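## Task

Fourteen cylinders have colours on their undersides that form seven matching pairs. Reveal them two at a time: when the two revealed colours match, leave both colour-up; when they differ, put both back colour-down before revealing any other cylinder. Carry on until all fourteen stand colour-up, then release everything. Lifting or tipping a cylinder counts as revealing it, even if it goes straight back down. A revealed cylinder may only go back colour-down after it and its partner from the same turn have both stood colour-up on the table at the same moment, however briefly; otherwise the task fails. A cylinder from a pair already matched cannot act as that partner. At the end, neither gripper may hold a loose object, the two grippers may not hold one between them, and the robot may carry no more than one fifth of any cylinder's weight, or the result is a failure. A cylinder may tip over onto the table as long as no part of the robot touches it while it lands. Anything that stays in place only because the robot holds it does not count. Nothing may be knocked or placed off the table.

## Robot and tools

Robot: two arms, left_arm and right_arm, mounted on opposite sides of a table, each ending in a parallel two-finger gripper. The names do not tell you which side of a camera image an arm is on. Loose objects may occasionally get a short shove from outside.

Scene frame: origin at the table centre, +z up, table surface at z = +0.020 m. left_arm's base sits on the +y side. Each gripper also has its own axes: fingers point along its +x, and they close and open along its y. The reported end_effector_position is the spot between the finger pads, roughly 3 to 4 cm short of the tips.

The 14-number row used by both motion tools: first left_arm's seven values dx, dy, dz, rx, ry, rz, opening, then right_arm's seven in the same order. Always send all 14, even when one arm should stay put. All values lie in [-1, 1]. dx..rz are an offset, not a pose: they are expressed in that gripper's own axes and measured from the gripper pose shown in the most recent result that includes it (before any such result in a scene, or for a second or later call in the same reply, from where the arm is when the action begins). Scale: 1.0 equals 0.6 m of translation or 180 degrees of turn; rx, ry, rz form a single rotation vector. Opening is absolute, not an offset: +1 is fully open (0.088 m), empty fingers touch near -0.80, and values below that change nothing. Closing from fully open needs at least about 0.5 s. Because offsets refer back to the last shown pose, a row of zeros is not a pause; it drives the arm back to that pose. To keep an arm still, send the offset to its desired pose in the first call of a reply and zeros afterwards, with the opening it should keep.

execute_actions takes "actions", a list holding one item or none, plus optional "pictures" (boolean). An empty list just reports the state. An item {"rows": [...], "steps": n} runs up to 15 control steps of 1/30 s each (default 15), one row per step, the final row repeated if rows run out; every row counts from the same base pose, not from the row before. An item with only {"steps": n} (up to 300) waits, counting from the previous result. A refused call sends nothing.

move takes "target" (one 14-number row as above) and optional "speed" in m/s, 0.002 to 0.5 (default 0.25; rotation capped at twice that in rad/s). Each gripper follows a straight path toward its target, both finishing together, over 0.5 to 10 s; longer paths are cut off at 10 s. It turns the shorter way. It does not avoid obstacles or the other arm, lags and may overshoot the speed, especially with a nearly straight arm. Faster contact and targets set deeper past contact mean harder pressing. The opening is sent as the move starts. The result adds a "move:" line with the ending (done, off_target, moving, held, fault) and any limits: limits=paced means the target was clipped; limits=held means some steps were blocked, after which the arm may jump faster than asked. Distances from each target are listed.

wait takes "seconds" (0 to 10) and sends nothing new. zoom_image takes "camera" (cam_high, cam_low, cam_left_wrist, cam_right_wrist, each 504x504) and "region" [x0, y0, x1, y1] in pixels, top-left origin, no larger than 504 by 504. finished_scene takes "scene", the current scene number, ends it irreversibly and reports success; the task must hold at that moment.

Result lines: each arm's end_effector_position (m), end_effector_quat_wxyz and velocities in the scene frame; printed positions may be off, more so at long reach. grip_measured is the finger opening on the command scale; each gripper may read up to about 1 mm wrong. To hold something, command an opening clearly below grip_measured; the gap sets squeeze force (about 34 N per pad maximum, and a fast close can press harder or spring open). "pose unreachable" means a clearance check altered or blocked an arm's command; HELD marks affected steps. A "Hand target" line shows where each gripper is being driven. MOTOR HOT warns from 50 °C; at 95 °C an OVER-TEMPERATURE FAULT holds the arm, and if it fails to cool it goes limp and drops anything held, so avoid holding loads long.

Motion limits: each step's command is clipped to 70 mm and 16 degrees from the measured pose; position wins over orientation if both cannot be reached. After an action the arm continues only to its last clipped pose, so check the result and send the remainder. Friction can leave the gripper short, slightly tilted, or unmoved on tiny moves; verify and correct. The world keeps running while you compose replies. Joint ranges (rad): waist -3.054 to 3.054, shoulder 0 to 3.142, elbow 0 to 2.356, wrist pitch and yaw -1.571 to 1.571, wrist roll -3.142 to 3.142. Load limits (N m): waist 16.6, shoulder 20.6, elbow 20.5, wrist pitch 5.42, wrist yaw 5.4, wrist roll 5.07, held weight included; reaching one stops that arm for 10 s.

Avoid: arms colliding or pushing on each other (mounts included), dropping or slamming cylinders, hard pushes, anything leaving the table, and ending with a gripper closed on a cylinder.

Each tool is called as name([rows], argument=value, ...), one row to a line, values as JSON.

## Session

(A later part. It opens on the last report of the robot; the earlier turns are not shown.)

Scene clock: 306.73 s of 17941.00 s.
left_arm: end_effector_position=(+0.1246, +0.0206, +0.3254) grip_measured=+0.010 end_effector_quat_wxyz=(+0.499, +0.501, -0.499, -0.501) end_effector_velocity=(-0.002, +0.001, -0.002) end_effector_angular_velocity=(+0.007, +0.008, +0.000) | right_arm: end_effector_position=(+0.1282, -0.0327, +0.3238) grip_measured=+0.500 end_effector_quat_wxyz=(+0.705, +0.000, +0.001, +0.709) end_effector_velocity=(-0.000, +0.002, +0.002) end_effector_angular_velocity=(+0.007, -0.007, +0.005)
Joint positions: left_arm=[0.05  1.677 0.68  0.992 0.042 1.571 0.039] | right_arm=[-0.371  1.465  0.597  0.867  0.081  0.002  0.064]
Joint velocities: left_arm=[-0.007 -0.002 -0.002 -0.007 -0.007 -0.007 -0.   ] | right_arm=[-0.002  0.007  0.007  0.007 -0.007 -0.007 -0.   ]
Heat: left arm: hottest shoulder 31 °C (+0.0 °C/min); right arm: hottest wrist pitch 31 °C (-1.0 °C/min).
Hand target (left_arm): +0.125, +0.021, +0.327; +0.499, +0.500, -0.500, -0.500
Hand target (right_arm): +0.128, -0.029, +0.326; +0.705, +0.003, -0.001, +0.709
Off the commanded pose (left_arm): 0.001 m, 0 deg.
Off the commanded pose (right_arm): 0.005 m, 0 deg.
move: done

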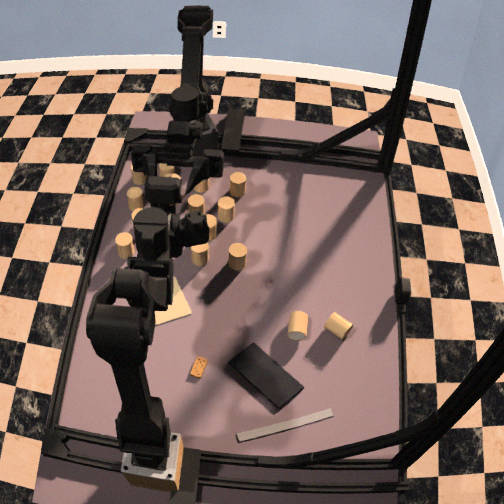

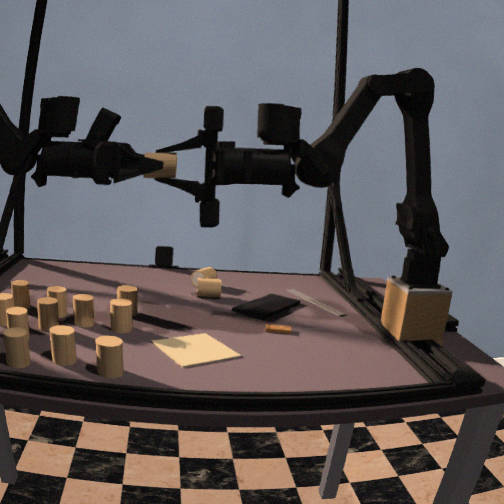

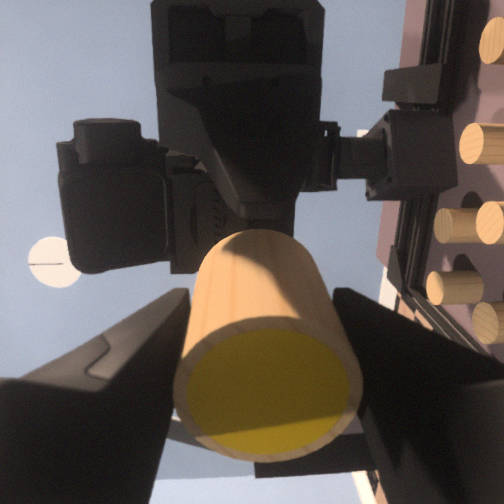

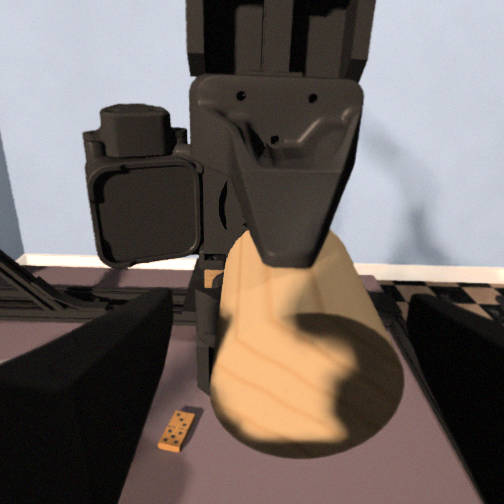

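execute_actions([
  {"rows":[[0,0,0,0,0,0,-0.4,0,0,0,0,0,0,-0.4],[0,0,0,0,0,0,-0.4,0,0,0,0,0,0,-0.4],[0,0,0,0,0,0,-0.4,0,0,0,0,0,0,-0.4],[0,0,0,0,0,0,-0.4,0,0,0,0,0,0,-0.4],[0,0,0,0,0,0,-0.4,0,0,0,0,0,0,-0.4],[0,0,0,0,0,0,-0.4,0,0,0,0,0,0,-0.4],[0,0,0,0,0,0,-0.4,0,0,0,0,0,0,-0.4],[0,0,0,0,0,0,0.6,0,0,0,0,0,0,-0.4],[0,0,0,0,0,0,0.6,0,0,0,0,0,0,-0.4],[0,0,0,0,0,0,0.6,0,0,0,0,0,0,-0.4],[-0.01,0,0,0,0,0,0.6,-0.01,0,0,0,0,0,-0.4],[-0.02,0,0,0,0,0,0.6,-0.02,0,0,0,0,0,-0.4],[-0.03,0,0,0,0,0,0.6,-0.03,0,0,0,0,0,-0.4],[-0.04,0,0,0,0,0,0.6,-0.04,0,0,0,0,0,-0.4],[-0.05,0,0,0,0,0,0.6,-0.05,0,0,0,0,0,-0.4]],"steps":15},
], pictures=false)

move(target=[-0.14,0.01,0,0,0,0.003,0.6, -0.072,-0.076,-0.272,0,0.498,0,-0.4], speed=0.4)

Scene clock: 317.40 s of 17941.00 s.
left_arm: end_effector_position=(+0.1238, +0.0345, +0.3227) grip_measured=+0.530 end_effector_quat_wxyz=(+0.496, +0.502, -0.498, -0.504) end_effector_velocity=(-0.004, +0.147, -0.013) end_effector_angular_velocity=(+0.037, +0.009, +0.010) | right_arm: end_effector_position=(+0.1284, -0.0457, +0.3201) grip_measured=+0.000 end_effector_quat_wxyz=(+0.705, -0.004, +0.004, +0.709) end_effector_velocity=(-0.002, -0.146, -0.019) end_effector_angular_velocity=(-0.046, +0.003, +0.015)
Joint positions: left_arm=[0.049 1.631 0.624 0.995 0.043 1.571 0.065] | right_arm=[-0.368  1.415  0.548  0.855  0.083  0.002  0.039]
Joint velocities: left_arm=[ 0.002 -0.51  -0.584  0.037 -0.007 -0.007  0.175] | right_arm=[ 0.051 -0.603 -0.525 -0.125  0.037  0.007 -0.   ]
Heat: left arm: hottest shoulder 31 °C (+0.0 °C/min); right arm: hottest wrist pitch 32 °C (-1.0 °C/min).
Hand target (left_arm): +0.124, +0.048, +0.325; +0.498, +0.501, -0.500, -0.501
Hand target (right_arm): +0.128, -0.060, +0.323; +0.705, +0.000, +0.001, +0.709
Off the commanded pose (left_arm): 0.016 m, 0 deg.
Off the commanded pose (right_arm): 0.017 m, 1 deg.
Steps of this call (steps 1 to 305: nothing new was sent; steps 306 to 320: all 15 steps of this action). Readings (end_effector_position):
306: left_arm (+0.1246, +0.0207, +0.3251) | right_arm (+0.1283, -0.0322, +0.3239)
307: left_arm (+0.1246, +0.0207, +0.3251) | right_arm (+0.1283, -0.0322, +0.3239)
309: left_arm (+0.1246, +0.0207, +0.3250) | right_arm (+0.1283, -0.0322, +0.3239)
313: left_arm (+0.1243, +0.0207, +0.3250) | right_arm (+0.1285, -0.0322, +0.3239)
320: the state above

Scene clock: 320.37 s of 17941.00 s.
left_arm: end_effector_position=(+0.1232, +0.1280, +0.3325) grip_measured=+0.600 end_effector_quat_wxyz=(+0.500, +0.499, -0.501, -0.500) end_effector_velocity=(-0.004, +0.001, -0.004) end_effector_angular_velocity=(+0.012, -0.007, -0.024) | right_arm: end_effector_position=(+0.1732, -0.1043, +0.1584) grip_measured=+0.000 end_effector_quat_wxyz=(+0.500, -0.497, +0.503, +0.500) end_effector_velocity=(-0.003, -0.005, -0.001) end_effector_angular_velocity=(-0.025, +0.024, +0.005)
Joint positions: left_arm=[0.066 1.186 0.311 0.878 0.059 1.571 0.068] | right_arm=[-0.522  1.896  1.32  -0.994 -0.006 -0.059  0.039]
Joint velocities: left_arm=[-0.002 -0.002 -0.007 -0.007  0.022  0.007 -0.   ] | right_arm=[-0.002  0.002 -0.002 -0.022 -0.022 -0.007 -0.   ]
Heat: left arm: hottest shoulder 31 °C (+0.0 °C/min); right arm: hottest elbow 32 °C (-1.0 °C/min).
Hand target (left_arm): +0.124, +0.130, +0.331; +0.499, +0.500, -0.500, -0.500
Hand target (right_arm): +0.175, -0.101, +0.158; +0.501, -0.498, +0.502, +0.499
Off the commanded pose (left_arm): 0.003 m, 0 deg.
Off the commanded pose (right_arm): 0.003 m, 1 deg.
move: done

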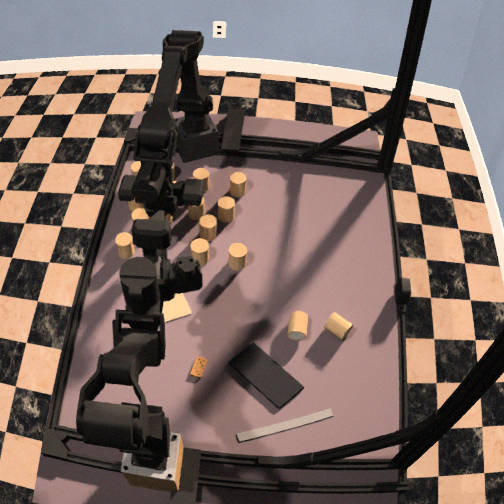

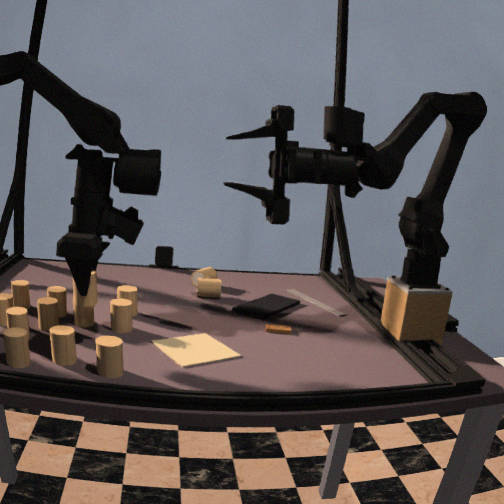

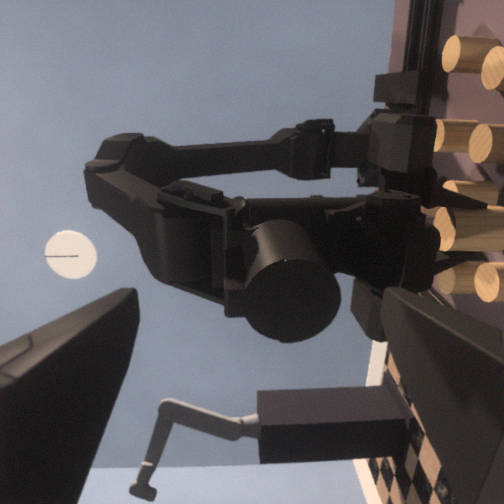

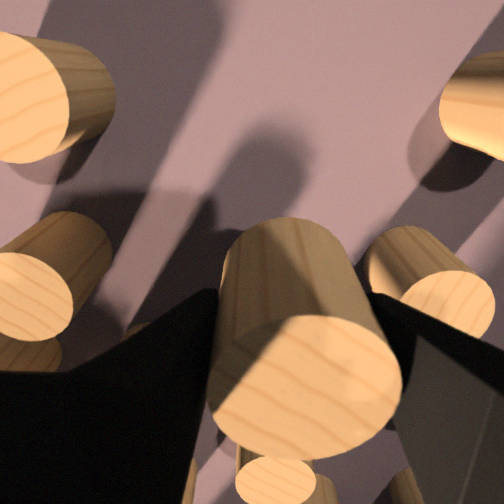

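move(target=[0,0,0,0,0,0,0.6, 0.132,0,0,0,0.004,0,-0.4], speed=0.07)

execute_actions([
  {"rows":[[0,0,0,0,0,0,0.6,0,0,0,0,0,0,0.5],[0,0,0,0,0,0,0.6,0,0,0,0,0,0,0.5],[0,0,0,0,0,0,0.6,0,0,0,0,0,0,0.5],[0,0,0,0,0,0,0.6,0,0,0,0,0,0,0.5],[0,0,0,0,0,0,0.6,-0.015,0,0,0,0,0,0.5],[0,0,0,0,0,0,0.6,-0.03,0,0,0,0,0,0.5],[0,0,0,0,0,0,0.6,-0.045,0,0,0,0,0,0.5],[0,0,0,0,0,0,0.6,-0.06,0,0,0,0,0,0.5],[0,0,0,0,0,0,0.6,-0.075,0,0,0,0,0,0.5],[0,0,0,0,0,0,0.6,-0.095,0,0,0,0,0,0.5]],"steps":15},
], pictures=false)

move(target=[0,0,0,0,0,0,0.6, 0,0.172,-0.035,0,-0.004,-0.002,0.5], speed=0.2)

Scene clock: 331.77 s of 17941.00 s.
left_arm: end_effector_position=(+0.1233, +0.1283, +0.3321) grip_measured=+0.600 end_effector_quat_wxyz=(+0.500, +0.499, -0.501, -0.500) end_effector_velocity=(+0.000, -0.000, +0.003) end_effector_angular_velocity=(-0.012, +0.007, +0.005) | right_arm: end_effector_position=(+0.1736, -0.1009, +0.0848) grip_measured=+0.000 end_effector_quat_wxyz=(+0.501, -0.496, +0.502, +0.501) end_effector_velocity=(-0.000, -0.002, +0.000) end_effector_angular_velocity=(-0.007, +0.008, +0.005)
Joint positions: left_arm=[0.066 1.186 0.31  0.878 0.059 1.571 0.068] | right_arm=[-0.522  2.032  1.188 -0.723 -0.005 -0.059  0.039]
Joint velocities: left_arm=[-0.002 -0.002  0.002  0.007 -0.007 -0.007  0.   ] | right_arm=[-0.002 -0.002 -0.002 -0.007 -0.007 -0.007 -0.   ]
Heat: left arm: hottest shoulder 29 °C (-2.0 °C/min); right arm: hottest elbow 32 °C (+0.0 °C/min).
Hand target (left_arm): +0.123, +0.128, +0.332; +0.500, +0.499, -0.501, -0.500
Hand target (right_arm): +0.173, -0.105, +0.079; +0.497, -0.500, +0.506, +0.497
Off the commanded pose (left_arm): 0.001 m, 0 deg.
Off the commanded pose (right_arm): 0.007 m, 1 deg.
move: done

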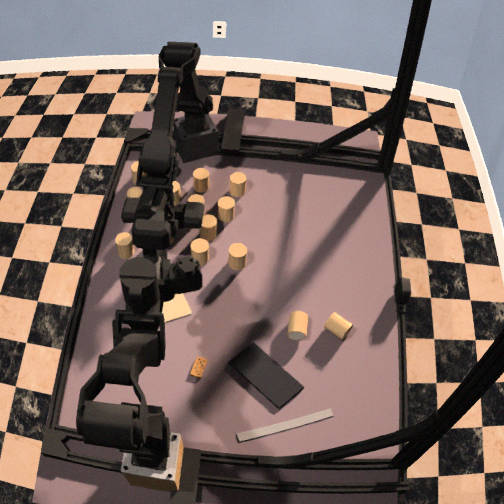

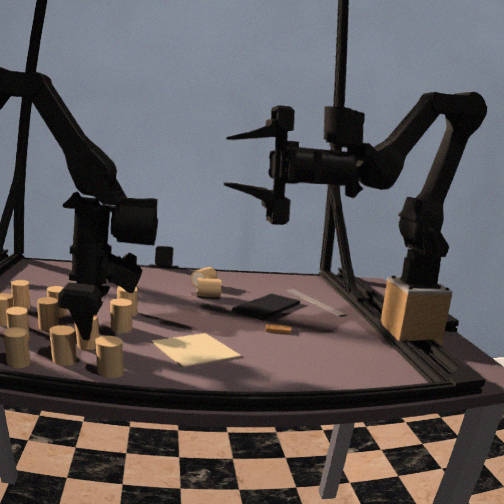

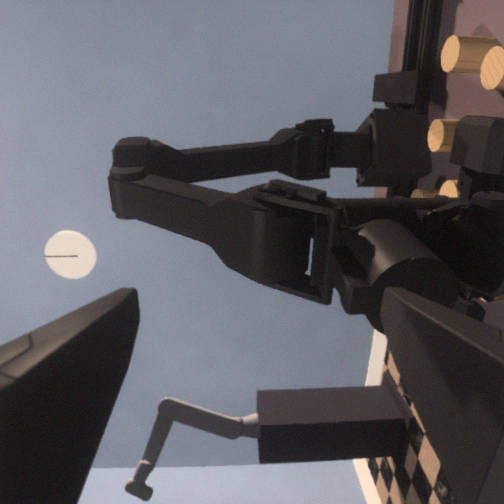

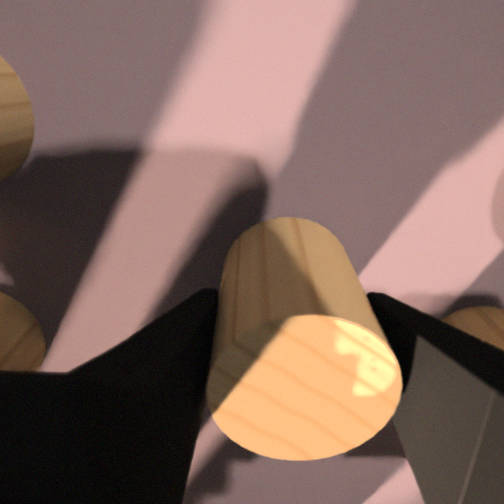

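Scene clock: 332.27 s of 17941.00 s.
left_arm: end_effector_position=(+0.1233, +0.1283, +0.3321) grip_measured=+0.600 end_effector_quat_wxyz=(+0.500, +0.499, -0.501, -0.500) end_effector_velocity=(-0.002, +0.001, +0.001) end_effector_angular_velocity=(-0.007, +0.007, -0.010) | right_arm: end_effector_position=(+0.1735, -0.1021, +0.1348) grip_measured=+0.496 end_effector_quat_wxyz=(+0.500, -0.497, +0.503, +0.500) end_effector_velocity=(+0.001, +0.026, +0.086) end_effector_angular_velocity=(+0.120, -0.001, +0.005)
Joint positions: left_arm=[0.066 1.186 0.31  0.878 0.059 1.571 0.068] | right_arm=[-0.522  1.938  1.276 -0.909 -0.006 -0.059  0.063]
Joint velocities: left_arm=[-0.002 -0.002 -0.002  0.007  0.007 -0.007 -0.   ] | right_arm=[-0.002 -0.134  0.183 -0.198 -0.007 -0.007  0.002]
Heat: left arm: hottest shoulder 29 °C (-2.0 °C/min); right arm: hottest elbow 32 °C (+0.0 °C/min).
Hand target (left_arm): +0.123, +0.128, +0.332; +0.500, +0.499, -0.501, -0.500
Hand target (right_arm): +0.173, -0.101, +0.142; +0.501, -0.496, +0.502, +0.501
Off the commanded pose (left_arm): 0.000 m, 0 deg.
Off the commanded pose (right_arm): 0.007 m, 0 deg.
Steps of this call (steps 1 to 15: all 15 steps of this action). Readings (end_effector_position):
1: left_arm (+0.1233, +0.1283, +0.3321) | right_arm (+0.1736, -0.1009, +0.0848)
2: left_arm (+0.1233, +0.1283, +0.3321) | right_arm (+0.1736, -0.1009, +0.0848)
4: left_arm (+0.1233, +0.1283, +0.3321) | right_arm (+0.1736, -0.1009, +0.0848)
8: left_arm (+0.1233, +0.1283, +0.3321) | right_arm (+0.1730, -0.1094, +0.0921)
15: the state above

Scene clock: 333.50 s of 17941.00 s.
left_arm: end_effector_position=(+0.1233, +0.1283, +0.3321) grip_measured=+0.600 end_effector_quat_wxyz=(+0.500, +0.499, -0.501, -0.500) end_effector_velocity=(+0.002, +0.001, -0.005) end_effector_angular_velocity=(+0.022, +0.023, +0.020) | right_arm: end_effector_position=(+0.0694, -0.1240, +0.1345) grip_measured=+0.500 end_effector_quat_wxyz=(+0.498, -0.500, +0.504, +0.498) end_effector_velocity=(+0.002, +0.001, +0.000) end_effector_angular_velocity=(+0.009, -0.005, -0.010)
Joint positions: left_arm=[0.066 1.186 0.31  0.878 0.059 1.571 0.068] | right_arm=[-0.209  1.901  1.224 -0.901 -0.006  0.251  0.064]
Joint velocities: left_arm=[-0.002 -0.002 -0.002 -0.022 -0.022 -0.022 -0.   ] | right_arm=[-0.002 -0.002 -0.002  0.007  0.007  0.007 -0.   ]
Heat: left arm: hottest shoulder 29 °C (-2.0 °C/min); right arm: hottest elbow 32 °C (+0.0 °C/min).
Hand target (left_arm): +0.123, +0.128, +0.332; +0.500, +0.499, -0.501, -0.500
Hand target (right_arm): +0.070, -0.125, +0.138; +0.501, -0.497, +0.502, +0.500
Off the commanded pose (left_arm): 0.000 m, 0 deg.
Off the commanded pose (right_arm): 0.004 m, 1 deg.
move: done

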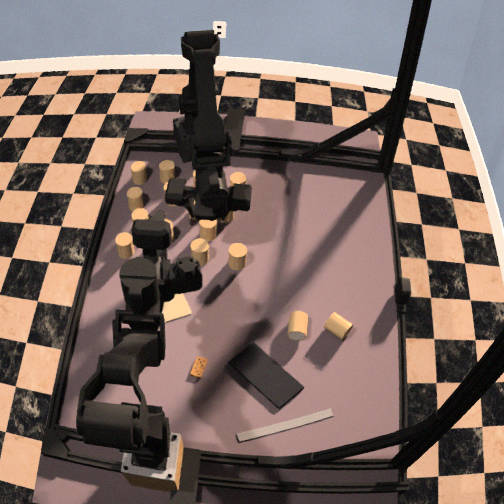

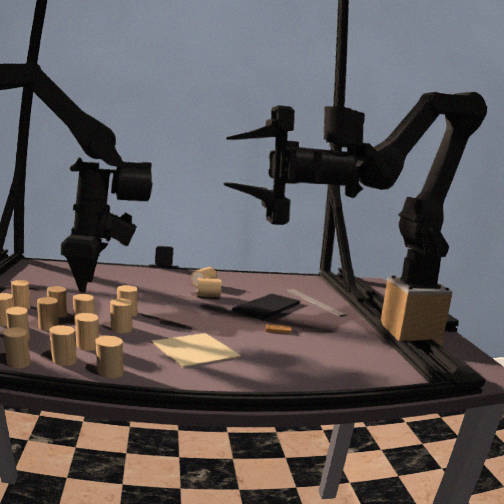

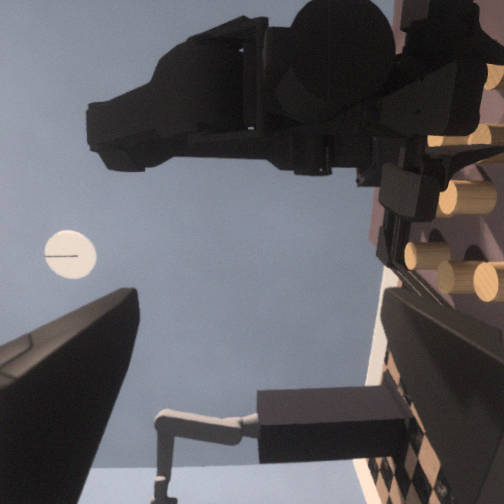

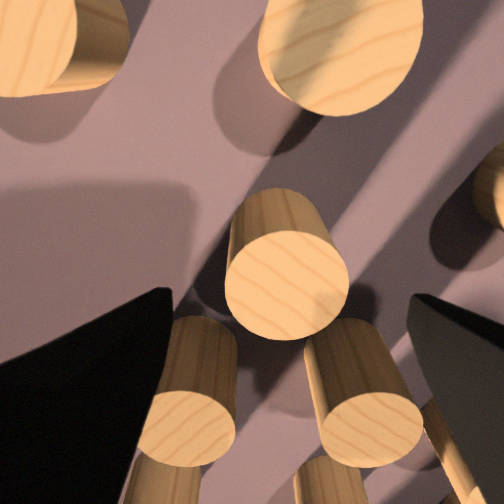

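move(target=[0,0,0,0,0,0,0.6, 0.0925,-0.002,-0.012,0,0.002,0,0.5], speed=0.1)

execute_actions([
  {"rows":[[0,0,0,0,0,0,0.6,0,0,0,0,0,0,-0.4],[0,0,0,0,0,0,0.6,0,0,0,0,0,0,-0.4],[0,0,0,0,0,0,0.6,0,0,0,0,0,0,-0.4],[0,0,0,0,0,0,0.6,0,0,0,0,0,0,-0.4],[0,0,0,0,0,0,0.6,0,0,0,0,0,0,-0.4],[0,0,0,0,0,0,0.6,0,0,0,0,0,0,-0.4],[0,0,0,0,0,0,0.6,0,0,0,0,0,0,-0.4],[0,0,0,0,0,0,0.6,-0.015,0,0,0,0,0,-0.4],[0,0,0,0,0,0,0.6,-0.03,0,0,0,0,0,-0.4],[0,0,0,0,0,0,0.6,-0.045,0,0,0,0,0,-0.4],[0,0,0,0,0,0,0.6,-0.06,0,0,0,0,0,-0.4],[0,0,0,0,0,0,0.6,-0.075,0,0,0,0,0,-0.4],[0,0,0,0,0,0,0.6,-0.09,0,0,0,0,0,-0.4],[0,0,0,0,0,0,0.6,-0.105,0,0,0,0,0,-0.4],[0,0,0,0,0,0,0.6,-0.12,0,0,0,0,0,-0.4]],"steps":15},
], pictures=false)

move(target=[0.07,0.004,0,0,0,0.002,0.6, -0.285,-0.098,0.128,0,-0.5,0,-0.4], speed=0.4)

Scene clock: 346.73 s of 17941.00 s.
left_arm: end_effector_position=(+0.1233, +0.1283, +0.3321) grip_measured=+0.600 end_effector_quat_wxyz=(+0.500, +0.499, -0.501, -0.500) end_effector_velocity=(+0.000, +0.001, -0.002) end_effector_angular_velocity=(+0.007, -0.007, +0.005) | right_arm: end_effector_position=(+0.0705, -0.1281, +0.0840) grip_measured=+0.500 end_effector_quat_wxyz=(+0.500, -0.497, +0.503, +0.500) end_effector_velocity=(+0.003, -0.003, +0.001) end_effector_angular_velocity=(-0.015, -0.011, +0.005)
Joint positions: left_arm=[0.066 1.186 0.31  0.878 0.059 1.571 0.068] | right_arm=[-0.209  1.98   1.104 -0.693 -0.006  0.253  0.064]
Joint velocities: left_arm=[-0.002 -0.002 -0.002 -0.007 -0.007  0.007 -0.   ] | right_arm=[-0.002 -0.002  0.002 -0.022  0.007 -0.007 -0.   ]
Heat: left arm: hottest wrist pitch 29 °C (-2.0 °C/min); right arm: hottest elbow 31 °C (+0.0 °C/min).
Hand target (left_arm): +0.123, +0.128, +0.332; +0.500, +0.499, -0.501, -0.500
Hand target (right_arm): +0.071, -0.132, +0.079; +0.496, -0.502, +0.506, +0.496
Off the commanded pose (left_arm): 0.000 m, 0 deg.
Off the commanded pose (right_arm): 0.006 m, 1 deg.
After step 90, 9.27 s passed at rest.
move: done

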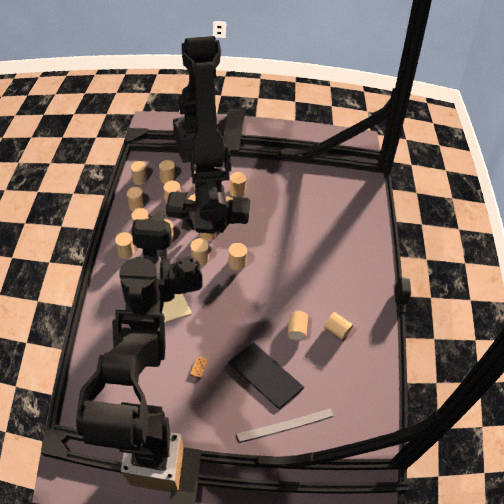

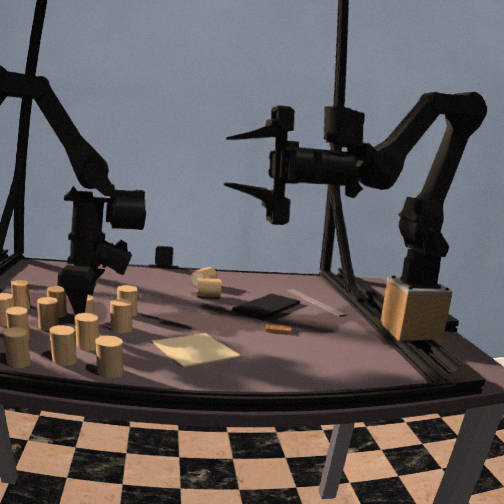

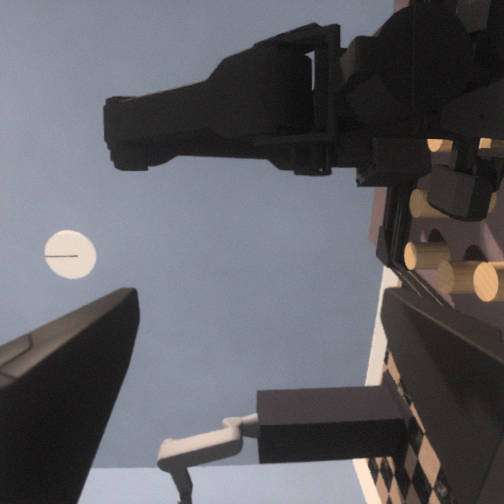

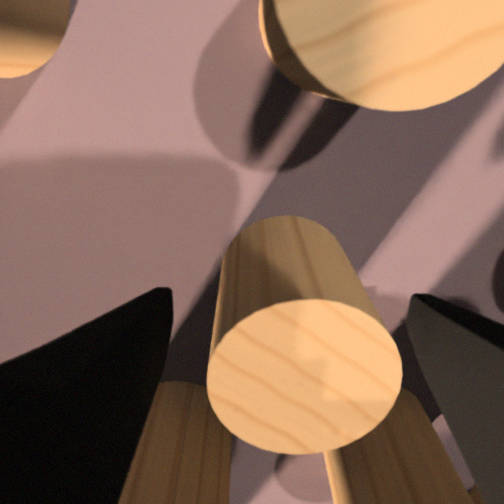

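Scene clock: 347.23 s of 17941.00 s.
left_arm: end_effector_position=(+0.1233, +0.1283, +0.3321) grip_measured=+0.600 end_effector_quat_wxyz=(+0.500, +0.499, -0.501, -0.500) end_effector_velocity=(+0.002, +0.002, -0.002) end_effector_angular_velocity=(+0.007, +0.008, +0.020) | right_arm: end_effector_position=(+0.0726, -0.1363, +0.1213) grip_measured=+0.000 end_effector_quat_wxyz=(+0.493, -0.509, +0.510, +0.488) end_effector_velocity=(-0.009, +0.036, +0.283) end_effector_angular_velocity=(+0.175, +0.037, +0.010)
Joint positions: left_arm=[0.066 1.186 0.31  0.878 0.059 1.571 0.068] | right_arm=[-0.209  1.904  1.169 -0.874 -0.005  0.253  0.039]
Joint velocities: left_arm=[-0.002 -0.007 -0.007 -0.007 -0.022 -0.007 -0.   ] | right_arm=[ 0.002 -0.525  0.554 -0.901  0.007 -0.007 -0.   ]
Heat: left arm: hottest wrist pitch 29 °C (-2.0 °C/min); right arm: hottest elbow 31 °C (+0.0 °C/min).
Hand target (left_arm): +0.123, +0.128, +0.332; +0.500, +0.499, -0.501, -0.500
Hand target (right_arm): +0.071, -0.129, +0.153; +0.501, -0.496, +0.502, +0.502
Off the commanded pose (left_arm): 0.000 m, 0 deg.
Off the commanded pose (right_arm): 0.036 m, 2 deg.
Steps of this call (steps 1 to 15: all 15 steps of this action). Readings (end_effector_position):
1: left_arm (+0.1233, +0.1283, +0.3321) | right_arm (+0.0705, -0.1281, +0.0840)
2: left_arm (+0.1233, +0.1283, +0.3321) | right_arm (+0.0705, -0.1281, +0.0840)
4: left_arm (+0.1233, +0.1283, +0.3321) | right_arm (+0.0705, -0.1281, +0.0840)
8: left_arm (+0.1233, +0.1283, +0.3321) | right_arm (+0.0707, -0.1289, +0.0841)
15: the state above

Scene clock: 350.17 s of 17941.00 s.
left_arm: end_effector_position=(+0.1240, +0.0889, +0.3298) grip_measured=+0.600 end_effector_quat_wxyz=(+0.499, +0.501, -0.499, -0.501) end_effector_velocity=(+0.000, +0.001, -0.001) end_effector_angular_velocity=(-0.002, -0.008, +0.015) | right_arm: end_effector_position=(+0.1289, -0.0533, +0.3263) grip_measured=-0.001 end_effector_quat_wxyz=(+0.705, +0.004, -0.001, +0.709) end_effector_velocity=(-0.000, -0.000, -0.000) end_effector_angular_velocity=(+0.002, +0.007, +0.005)
Joint positions: left_arm=[0.059 1.393 0.434 0.955 0.051 1.571 0.068] | right_arm=[-0.367  1.374  0.527  0.854  0.084  0.002  0.039]
Joint velocities: left_arm=[-0.007 -0.002 -0.007  0.007 -0.022  0.007 -0.   ] | right_arm=[-0.002  0.002 -0.002  0.007 -0.007  0.007 -0.   ]
Heat: left arm: hottest wrist pitch 30 °C (-2.0 °C/min); right arm: hottest elbow 31 °C (+1.0 °C/min).
Hand target (left_arm): +0.123, +0.086, +0.334; +0.501, +0.498, -0.502, -0.498
Hand target (right_arm): +0.129, -0.054, +0.320; +0.704, -0.002, +0.002, +0.710
Off the commanded pose (left_arm): 0.005 m, 1 deg.
Off the commanded pose (right_arm): 0.008 m, 1 deg.
move: done

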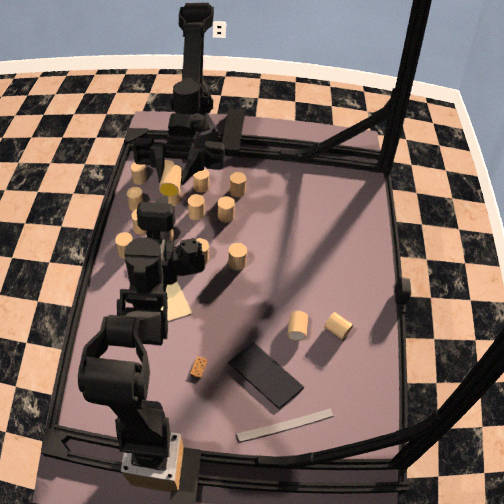

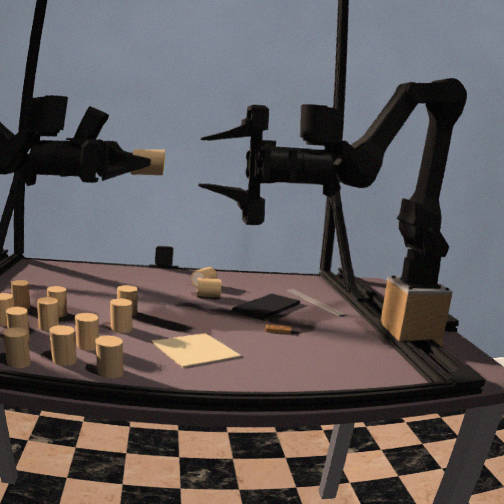

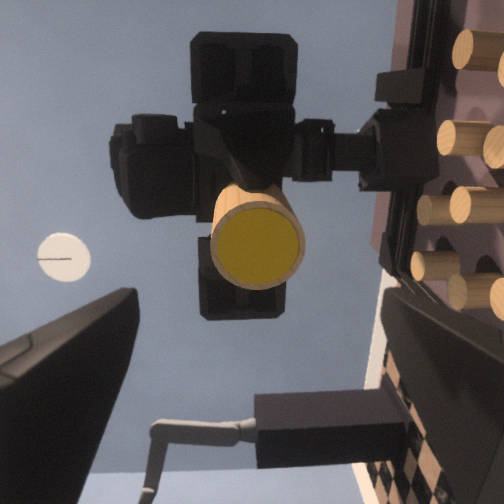

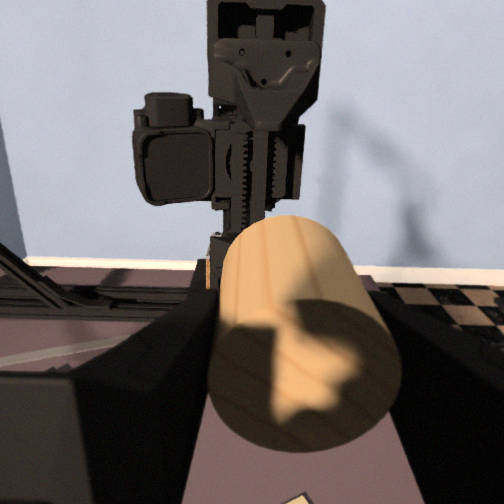

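move(target=[0.153,0.001,0,0,0,0.003,0.6, 0,0,0,0,0,0,-0.4], speed=0.12)

execute_actions([
  {"rows":[[0,0,0,0,0,0,-0.4,0,0,0,0,0,0,-0.4],[0,0,0,0,0,0,-0.4,0,0,0,0,0,0,-0.4],[0,0,0,0,0,0,-0.4,0,0,0,0,0,0,-0.4],[0,0,0,0,0,0,-0.4,0,0,0,0,0,0,-0.4],[0,0,0,0,0,0,-0.4,0,0,0,0,0,0,-0.4],[0,0,0,0,0,0,-0.4,0,0,0,0,0,0,-0.4],[0,0,0,0,0,0,-0.4,0,0,0,0,0,0,-0.4],[0,0,0,0,0,0,-0.4,0,0,0,0,0,0,0.5],[0,0,0,0,0,0,-0.4,0,0,0,0,0,0,0.5],[0,0,0,0,0,0,-0.4,0,0,0,0,0,0,0.5],[-0.01,0,0,0,0,0,-0.4,-0.01,0,0,0,0,0,0.5],[-0.02,0,0,0,0,0,-0.4,-0.02,0,0,0,0,0,0.5],[-0.03,0,0,0,0,0,-0.4,-0.03,0,0,0,0,0,0.5],[-0.04,0,0,0,0,0,-0.4,-0.04,0,0,0,0,0,0.5],[-0.05,0,0,0,0,0,-0.4,-0.05,0,0,0,0,0,0.5]],"steps":15},
], pictures=false)

move(target=[-0.255,-0.28,-0.227,0,0,-0.499,-0.4, -0.037,-0.077,-0.31,0,0.499,0,0.5], speed=0.4)

Scene clock: 367.77 s of 17941.00 s.
left_arm: end_effector_position=(+0.1249, +0.0001, +0.3276) grip_measured=+0.600 end_effector_quat_wxyz=(+0.500, +0.500, -0.501, -0.500) end_effector_velocity=(-0.000, -0.001, -0.002) end_effector_angular_velocity=(+0.007, +0.008, +0.005) | right_arm: end_effector_position=(+0.1292, -0.0534, +0.3243) grip_measured=-0.001 end_effector_quat_wxyz=(+0.705, +0.002, -0.000, +0.709) end_effector_velocity=(-0.000, -0.001, -0.001) end_effector_angular_velocity=(+0.002, -0.007, +0.005)
Joint positions: left_arm=[0.048 1.743 0.765 0.979 0.04  1.571 0.068] | right_arm=[-0.368  1.377  0.525  0.854  0.083  0.002  0.039]
Joint velocities: left_arm=[-0.002  0.002  0.002 -0.007 -0.007 -0.007 -0.   ] | right_arm=[-0.002 -0.002 -0.007  0.007 -0.007 -0.007 -0.   ]
Heat: left arm: hottest wrist pitch 31 °C (+0.0 °C/min); right arm: hottest wrist pitch 32 °C (+1.0 °C/min).
Hand target (left_arm): +0.124, -0.003, +0.329; +0.501, +0.498, -0.502, -0.499
Hand target (right_arm): +0.129, -0.053, +0.326; +0.705, +0.004, -0.002, +0.709
Off the commanded pose (left_arm): 0.004 m, 0 deg.
Off the commanded pose (right_arm): 0.002 m, 0 deg.
move: done

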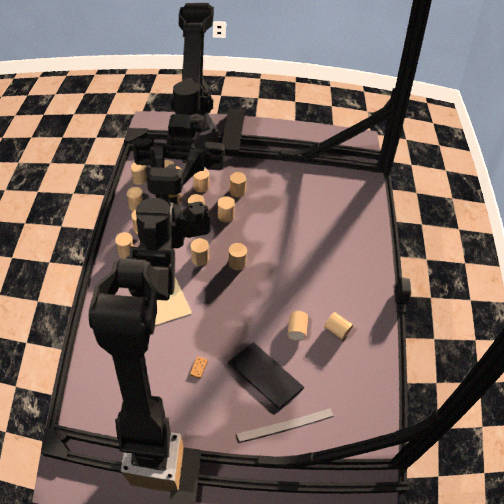

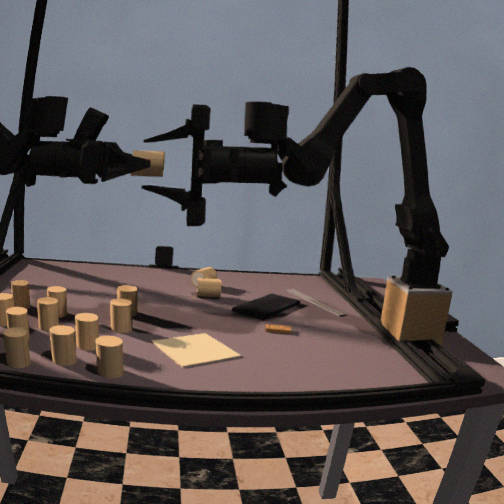

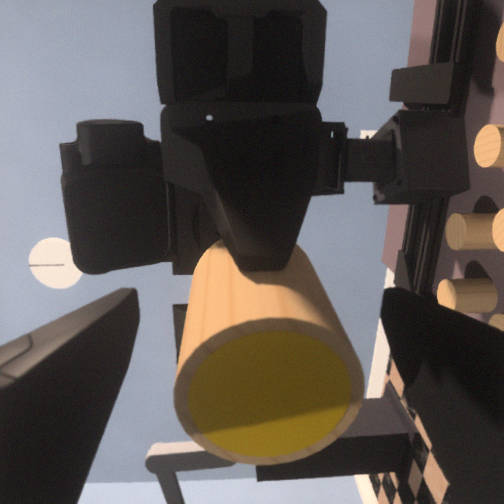

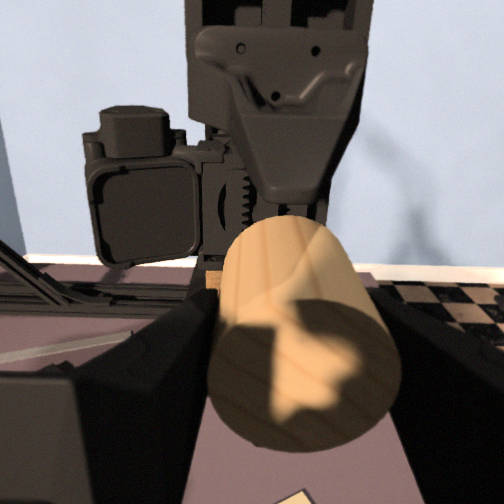

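Scene clock: 368.27 s of 17941.00 s.
left_arm: end_effector_position=(+0.1243, +0.0140, +0.3219) grip_measured=+0.018 end_effector_quat_wxyz=(+0.496, +0.503, -0.497, -0.504) end_effector_velocity=(-0.006, +0.146, -0.021) end_effector_angular_velocity=(+0.041, +0.009, -0.005) | right_arm: end_effector_position=(+0.1293, -0.0663, +0.3237) grip_measured=+0.491 end_effector_quat_wxyz=(+0.705, +0.001, +0.001, +0.710) end_effector_velocity=(+0.002, -0.144, -0.005) end_effector_angular_velocity=(-0.012, -0.008, +0.000)
Joint positions: left_arm=[0.048 1.704 0.705 0.985 0.04  1.571 0.04 ] | right_arm=[-0.364  1.318  0.482  0.836  0.086  0.002  0.063]
Joint velocities: left_arm=[ 0.002 -0.457 -0.608  0.11   0.007 -0.007 -0.   ] | right_arm=[ 0.051 -0.672 -0.471 -0.212  0.051 -0.007  0.028]
Heat: left arm: hottest wrist pitch 31 °C (+0.0 °C/min); right arm: hottest wrist pitch 32 °C (+0.0 °C/min).
Hand target (left_arm): +0.125, +0.028, +0.327; +0.500, +0.500, -0.501, -0.500
Hand target (right_arm): +0.129, -0.081, +0.323; +0.705, +0.002, -0.000, +0.709
Off the commanded pose (left_arm): 0.017 m, 1 deg.
Off the commanded pose (right_arm): 0.017 m, 0 deg.
Steps of this call (steps 1 to 15: all 15 steps of this action). Readings (end_effector_position):
1: left_arm (+0.1249, +0.0001, +0.3276) | right_arm (+0.1292, -0.0534, +0.3243)
2: left_arm (+0.1249, +0.0001, +0.3276) | right_arm (+0.1292, -0.0534, +0.3243)
4: left_arm (+0.1249, +0.0001, +0.3276) | right_arm (+0.1292, -0.0534, +0.3243)
8: left_arm (+0.1249, +0.0001, +0.3275) | right_arm (+0.1292, -0.0534, +0.3241)
15: the state above

Scene clock: 371.20 s of 17941.00 s.
left_arm: end_effector_position=(+0.2594, +0.1825, +0.1563) grip_measured=+0.014 end_effector_quat_wxyz=(-0.002, +0.708, +0.004, -0.706) end_effector_velocity=(-0.002, +0.004, -0.002) end_effector_angular_velocity=(+0.019, +0.001, +0.005) | right_arm: end_effector_position=(+0.1746, -0.1018, +0.1390) grip_measured=+0.500 end_effector_quat_wxyz=(+0.502, -0.495, +0.500, +0.503) end_effector_velocity=(-0.000, -0.006, -0.001) end_effector_angular_velocity=(-0.027, -0.005, -0.005)
Joint positions: left_arm=[ 0.478  1.876  1.166 -0.867 -0.005  2.038  0.04 ] | right_arm=[-0.526  1.925  1.276 -0.913 -0.007 -0.064  0.064]
Joint velocities: left_arm=[-0.002  0.002 -0.007 -0.007 -0.007 -0.007  0.   ] | right_arm=[ 0.002  0.002 -0.002 -0.022  0.007  0.007  0.   ]
Heat: left arm: hottest wrist pitch 30 °C (-1.0 °C/min); right arm: hottest wrist pitch 32 °C (+0.0 °C/min).
Hand target (left_arm): +0.262, +0.180, +0.157; -0.001, +0.709, +0.003, -0.705
Hand target (right_arm): +0.176, -0.099, +0.138; +0.502, -0.496, +0.500, +0.501
Off the commanded pose (left_arm): 0.003 m, 0 deg.
Off the commanded pose (right_arm): 0.003 m, 1 deg.
move: done

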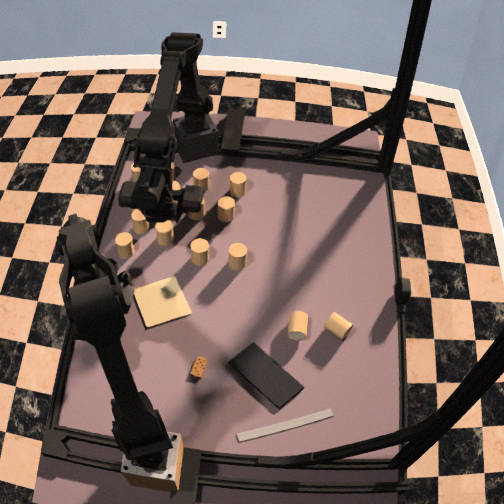

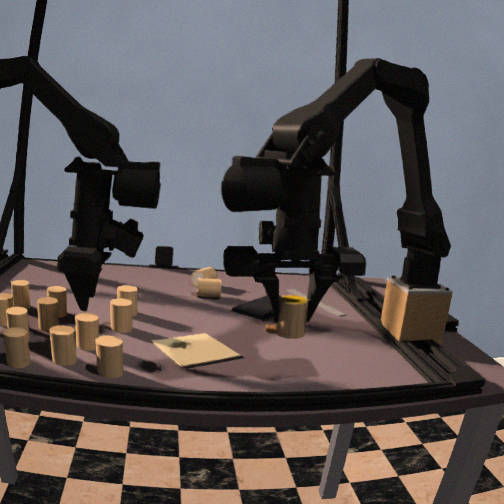

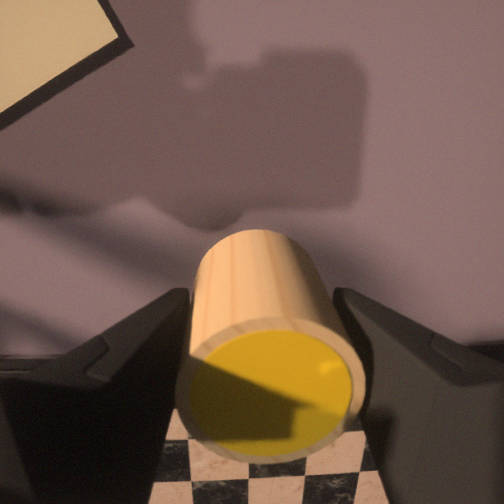

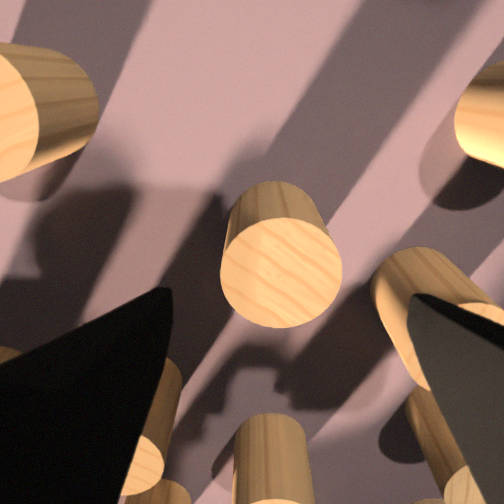

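move(target=[0.127,0,0,0,0,0,-0.4, 0.1,0.003,-0.009,0,0.006,0,0.5], speed=0.07)

execute_actions([
  {"rows":[[0,0,0,0,0,0,0.6,0,0,0,0,0,0,-0.4],[0,0,0,0,0,0,0.6,0,0,0,0,0,0,-0.4],[0,0,0,0,0,0,0.6,0,0,0,0,0,0,-0.4],[0,0,0,0,0,0,0.6,0,0,0,0,0,0,-0.4],[0,0,0,0,0,0,0.6,0,0,0,0,0,0,-0.4],[-0.01,0,0,0,0,0,0.6,0,0,0,0,0,0,-0.4],[-0.02,0,0,0,0,0,0.6,0,0,0,0,0,0,-0.4],[-0.03,0,0,0,0,0,0.6,-0.015,0,0,0,0,0,-0.4],[-0.04,0,0,0,0,0,0.6,-0.03,0,0,0,0,0,-0.4],[-0.05,0,0,0,0,0,0.6,-0.045,0,0,0,0,0,-0.4],[-0.06,0,0,0,0,0,0.6,-0.06,0,0,0,0,0,-0.4],[-0.07,0,0,0,0,0,0.6,-0.075,0,0,0,0,0,-0.4],[-0.08,0,0,0,0,0,0.6,-0.09,0,0,0,0,0,-0.4],[-0.09,0,0,0,0,0,0.6,-0.105,0,0,0,0,0,-0.4],[-0.1,0,0,0,0,0,0.6,-0.12,0,0,0,0,0,-0.4]],"steps":15},
], pictures=false)

move(target=[-0.305,0.163,0.227,0,0,0.498,0.6, -0.287,0.074,0.092,0,-0.5,0,-0.4], speed=0.4)

Scene clock: 386.20 s of 17941.00 s.
left_arm: end_effector_position=(+0.2602, +0.1810, +0.0823) grip_measured=+0.010 end_effector_quat_wxyz=(+0.000, +0.709, +0.001, -0.705) end_effector_velocity=(+0.001, -0.000, +0.000) end_effector_angular_velocity=(+0.003, -0.023, +0.015) | right_arm: end_effector_position=(+0.1739, -0.1029, +0.0845) grip_measured=+0.500 end_effector_quat_wxyz=(+0.502, -0.495, +0.501, +0.502) end_effector_velocity=(-0.002, +0.001, -0.001) end_effector_angular_velocity=(+0.003, +0.007, +0.010)
Joint positions: left_arm=[ 0.478  2.04   1.051 -0.58  -0.006  2.038  0.039] | right_arm=[-0.524  2.023  1.173 -0.712 -0.007 -0.062  0.064]
Joint velocities: left_arm=[-0.007 -0.002 -0.002  0.007 -0.022 -0.022 -0.   ] | right_arm=[ 0.002  0.002 -0.002  0.007 -0.007 -0.007  0.   ]
Heat: left arm: hottest shoulder 29 °C (-1.0 °C/min); right arm: hottest elbow 32 °C (+0.0 °C/min).
Hand target (left_arm): +0.260, +0.183, +0.080; -0.002, +0.708, +0.004, -0.706
Hand target (right_arm): +0.173, -0.107, +0.079; +0.498, -0.499, +0.505, +0.498
Off the commanded pose (left_arm): 0.003 m, 0 deg.
Off the commanded pose (right_arm): 0.007 m, 1 deg.
move: done

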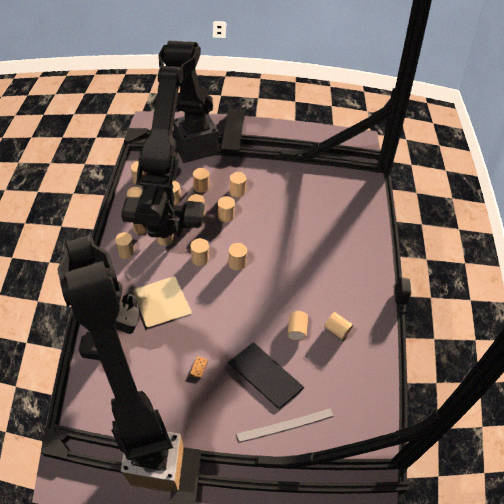

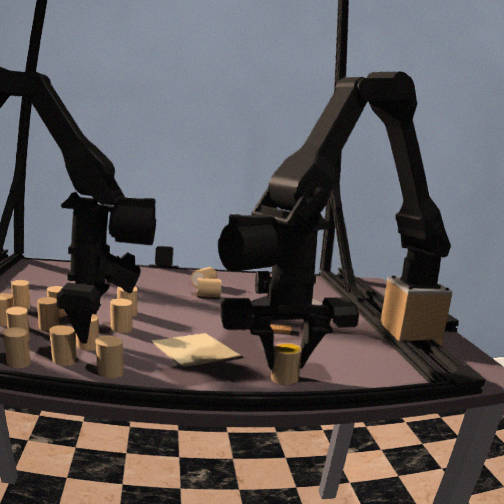

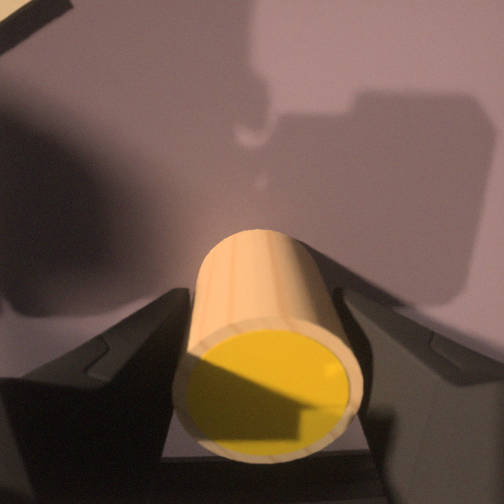

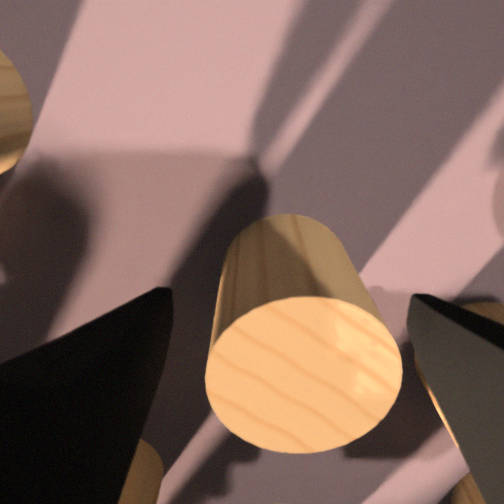

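Scene clock: 386.70 s of 17941.00 s.
left_arm: end_effector_position=(+0.2580, +0.1855, +0.1208) grip_measured=+0.596 end_effector_quat_wxyz=(-0.006, +0.706, +0.008, -0.708) end_effector_velocity=(+0.010, -0.020, +0.192) end_effector_angular_velocity=(-0.082, -0.050, +0.005) | right_arm: end_effector_position=(+0.1732, -0.1122, +0.1205) grip_measured=+0.000 end_effector_quat_wxyz=(+0.490, -0.505, +0.513, +0.492) end_effector_velocity=(+0.002, +0.029, +0.283) end_effector_angular_velocity=(+0.144, -0.002, +0.019)
Joint positions: left_arm=[ 0.478  1.944  1.098 -0.743 -0.006  2.038  0.068] | right_arm=[-0.524  1.953  1.235 -0.888 -0.007 -0.062  0.039]
Joint velocities: left_arm=[-0.002 -0.422  0.31  -0.637 -0.007 -0.007  0.002] | right_arm=[-0.002 -0.505  0.54  -0.901 -0.007 -0.022 -0.   ]
Heat: left arm: hottest shoulder 29 °C (-1.0 °C/min); right arm: hottest elbow 32 °C (+0.0 °C/min).
Hand target (left_arm): +0.260, +0.181, +0.141; +0.001, +0.710, +0.001, -0.705
Hand target (right_arm): +0.174, -0.105, +0.154; +0.503, -0.494, +0.500, +0.503
Off the commanded pose (left_arm): 0.022 m, 1 deg.
Off the commanded pose (right_arm): 0.037 m, 3 deg.
Steps of this call (steps 1 to 15: all 15 steps of this action). Readings (end_effector_position):
1: left_arm (+0.2602, +0.1810, +0.0823) | right_arm (+0.1739, -0.1029, +0.0845)
2: left_arm (+0.2602, +0.1810, +0.0823) | right_arm (+0.1739, -0.1029, +0.0845)
4: left_arm (+0.2602, +0.1810, +0.0823) | right_arm (+0.1739, -0.1029, +0.0845)
8: left_arm (+0.2583, +0.1848, +0.0851) | right_arm (+0.1738, -0.1036, +0.0846)
15: the state above

Scene clock: 389.63 s of 17941.00 s.
left_arm: end_effector_position=(+0.1225, +0.0830, +0.3241) grip_measured=+0.600 end_effector_quat_wxyz=(+0.498, +0.501, -0.497, -0.503) end_effector_velocity=(-0.002, +0.000, +0.003) end_effector_angular_velocity=(-0.017, +0.007, +0.000) | right_arm: end_effector_position=(+0.1297, -0.0516, +0.3278) grip_measured=+0.000 end_effector_quat_wxyz=(+0.704, +0.007, -0.001, +0.710) end_effector_velocity=(-0.000, -0.001, +0.001) end_effector_angular_velocity=(+0.008, -0.036, +0.004)
Joint positions: left_arm=[0.052 1.438 0.444 0.985 0.044 1.568 0.068] | right_arm=[-0.372  1.38   0.534  0.856  0.077  0.008  0.039]
Joint velocities: left_arm=[-0.007  0.002 -0.002  0.022 -0.007 -0.007  0.   ] | right_arm=[-0.002 -0.002 -0.002  0.007 -0.007 -0.037 -0.   ]
Heat: left arm: hottest shoulder 29 °C (-1.0 °C/min); right arm: hottest elbow 32 °C (+0.0 °C/min).
Hand target (left_arm): +0.122, +0.084, +0.320; +0.496, +0.503, -0.494, -0.506
Hand target (right_arm): +0.129, -0.052, +0.322; +0.705, +0.002, +0.002, +0.710
Off the commanded pose (left_arm): 0.006 m, 1 deg.
Off the commanded pose (right_arm): 0.006 m, 1 deg.
move: done

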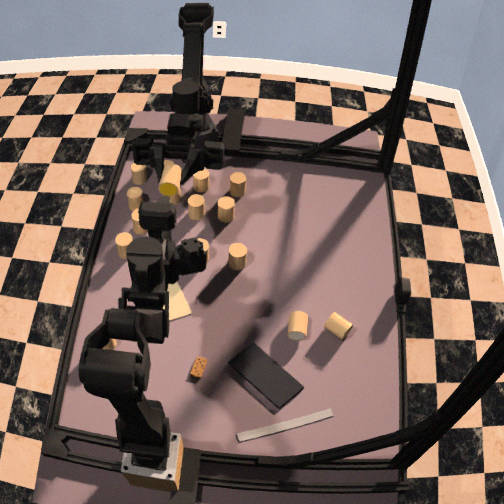

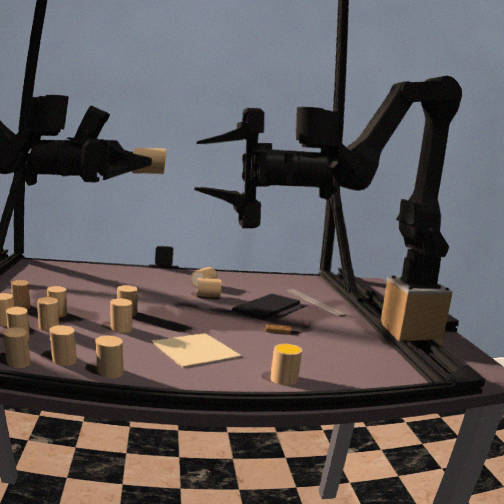

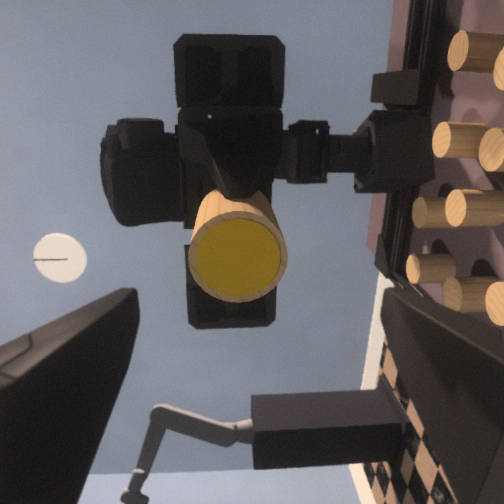

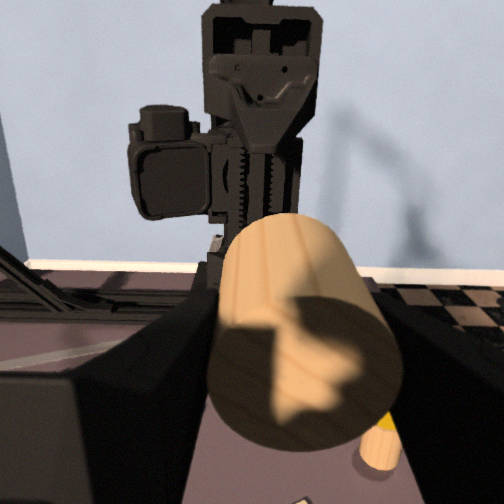

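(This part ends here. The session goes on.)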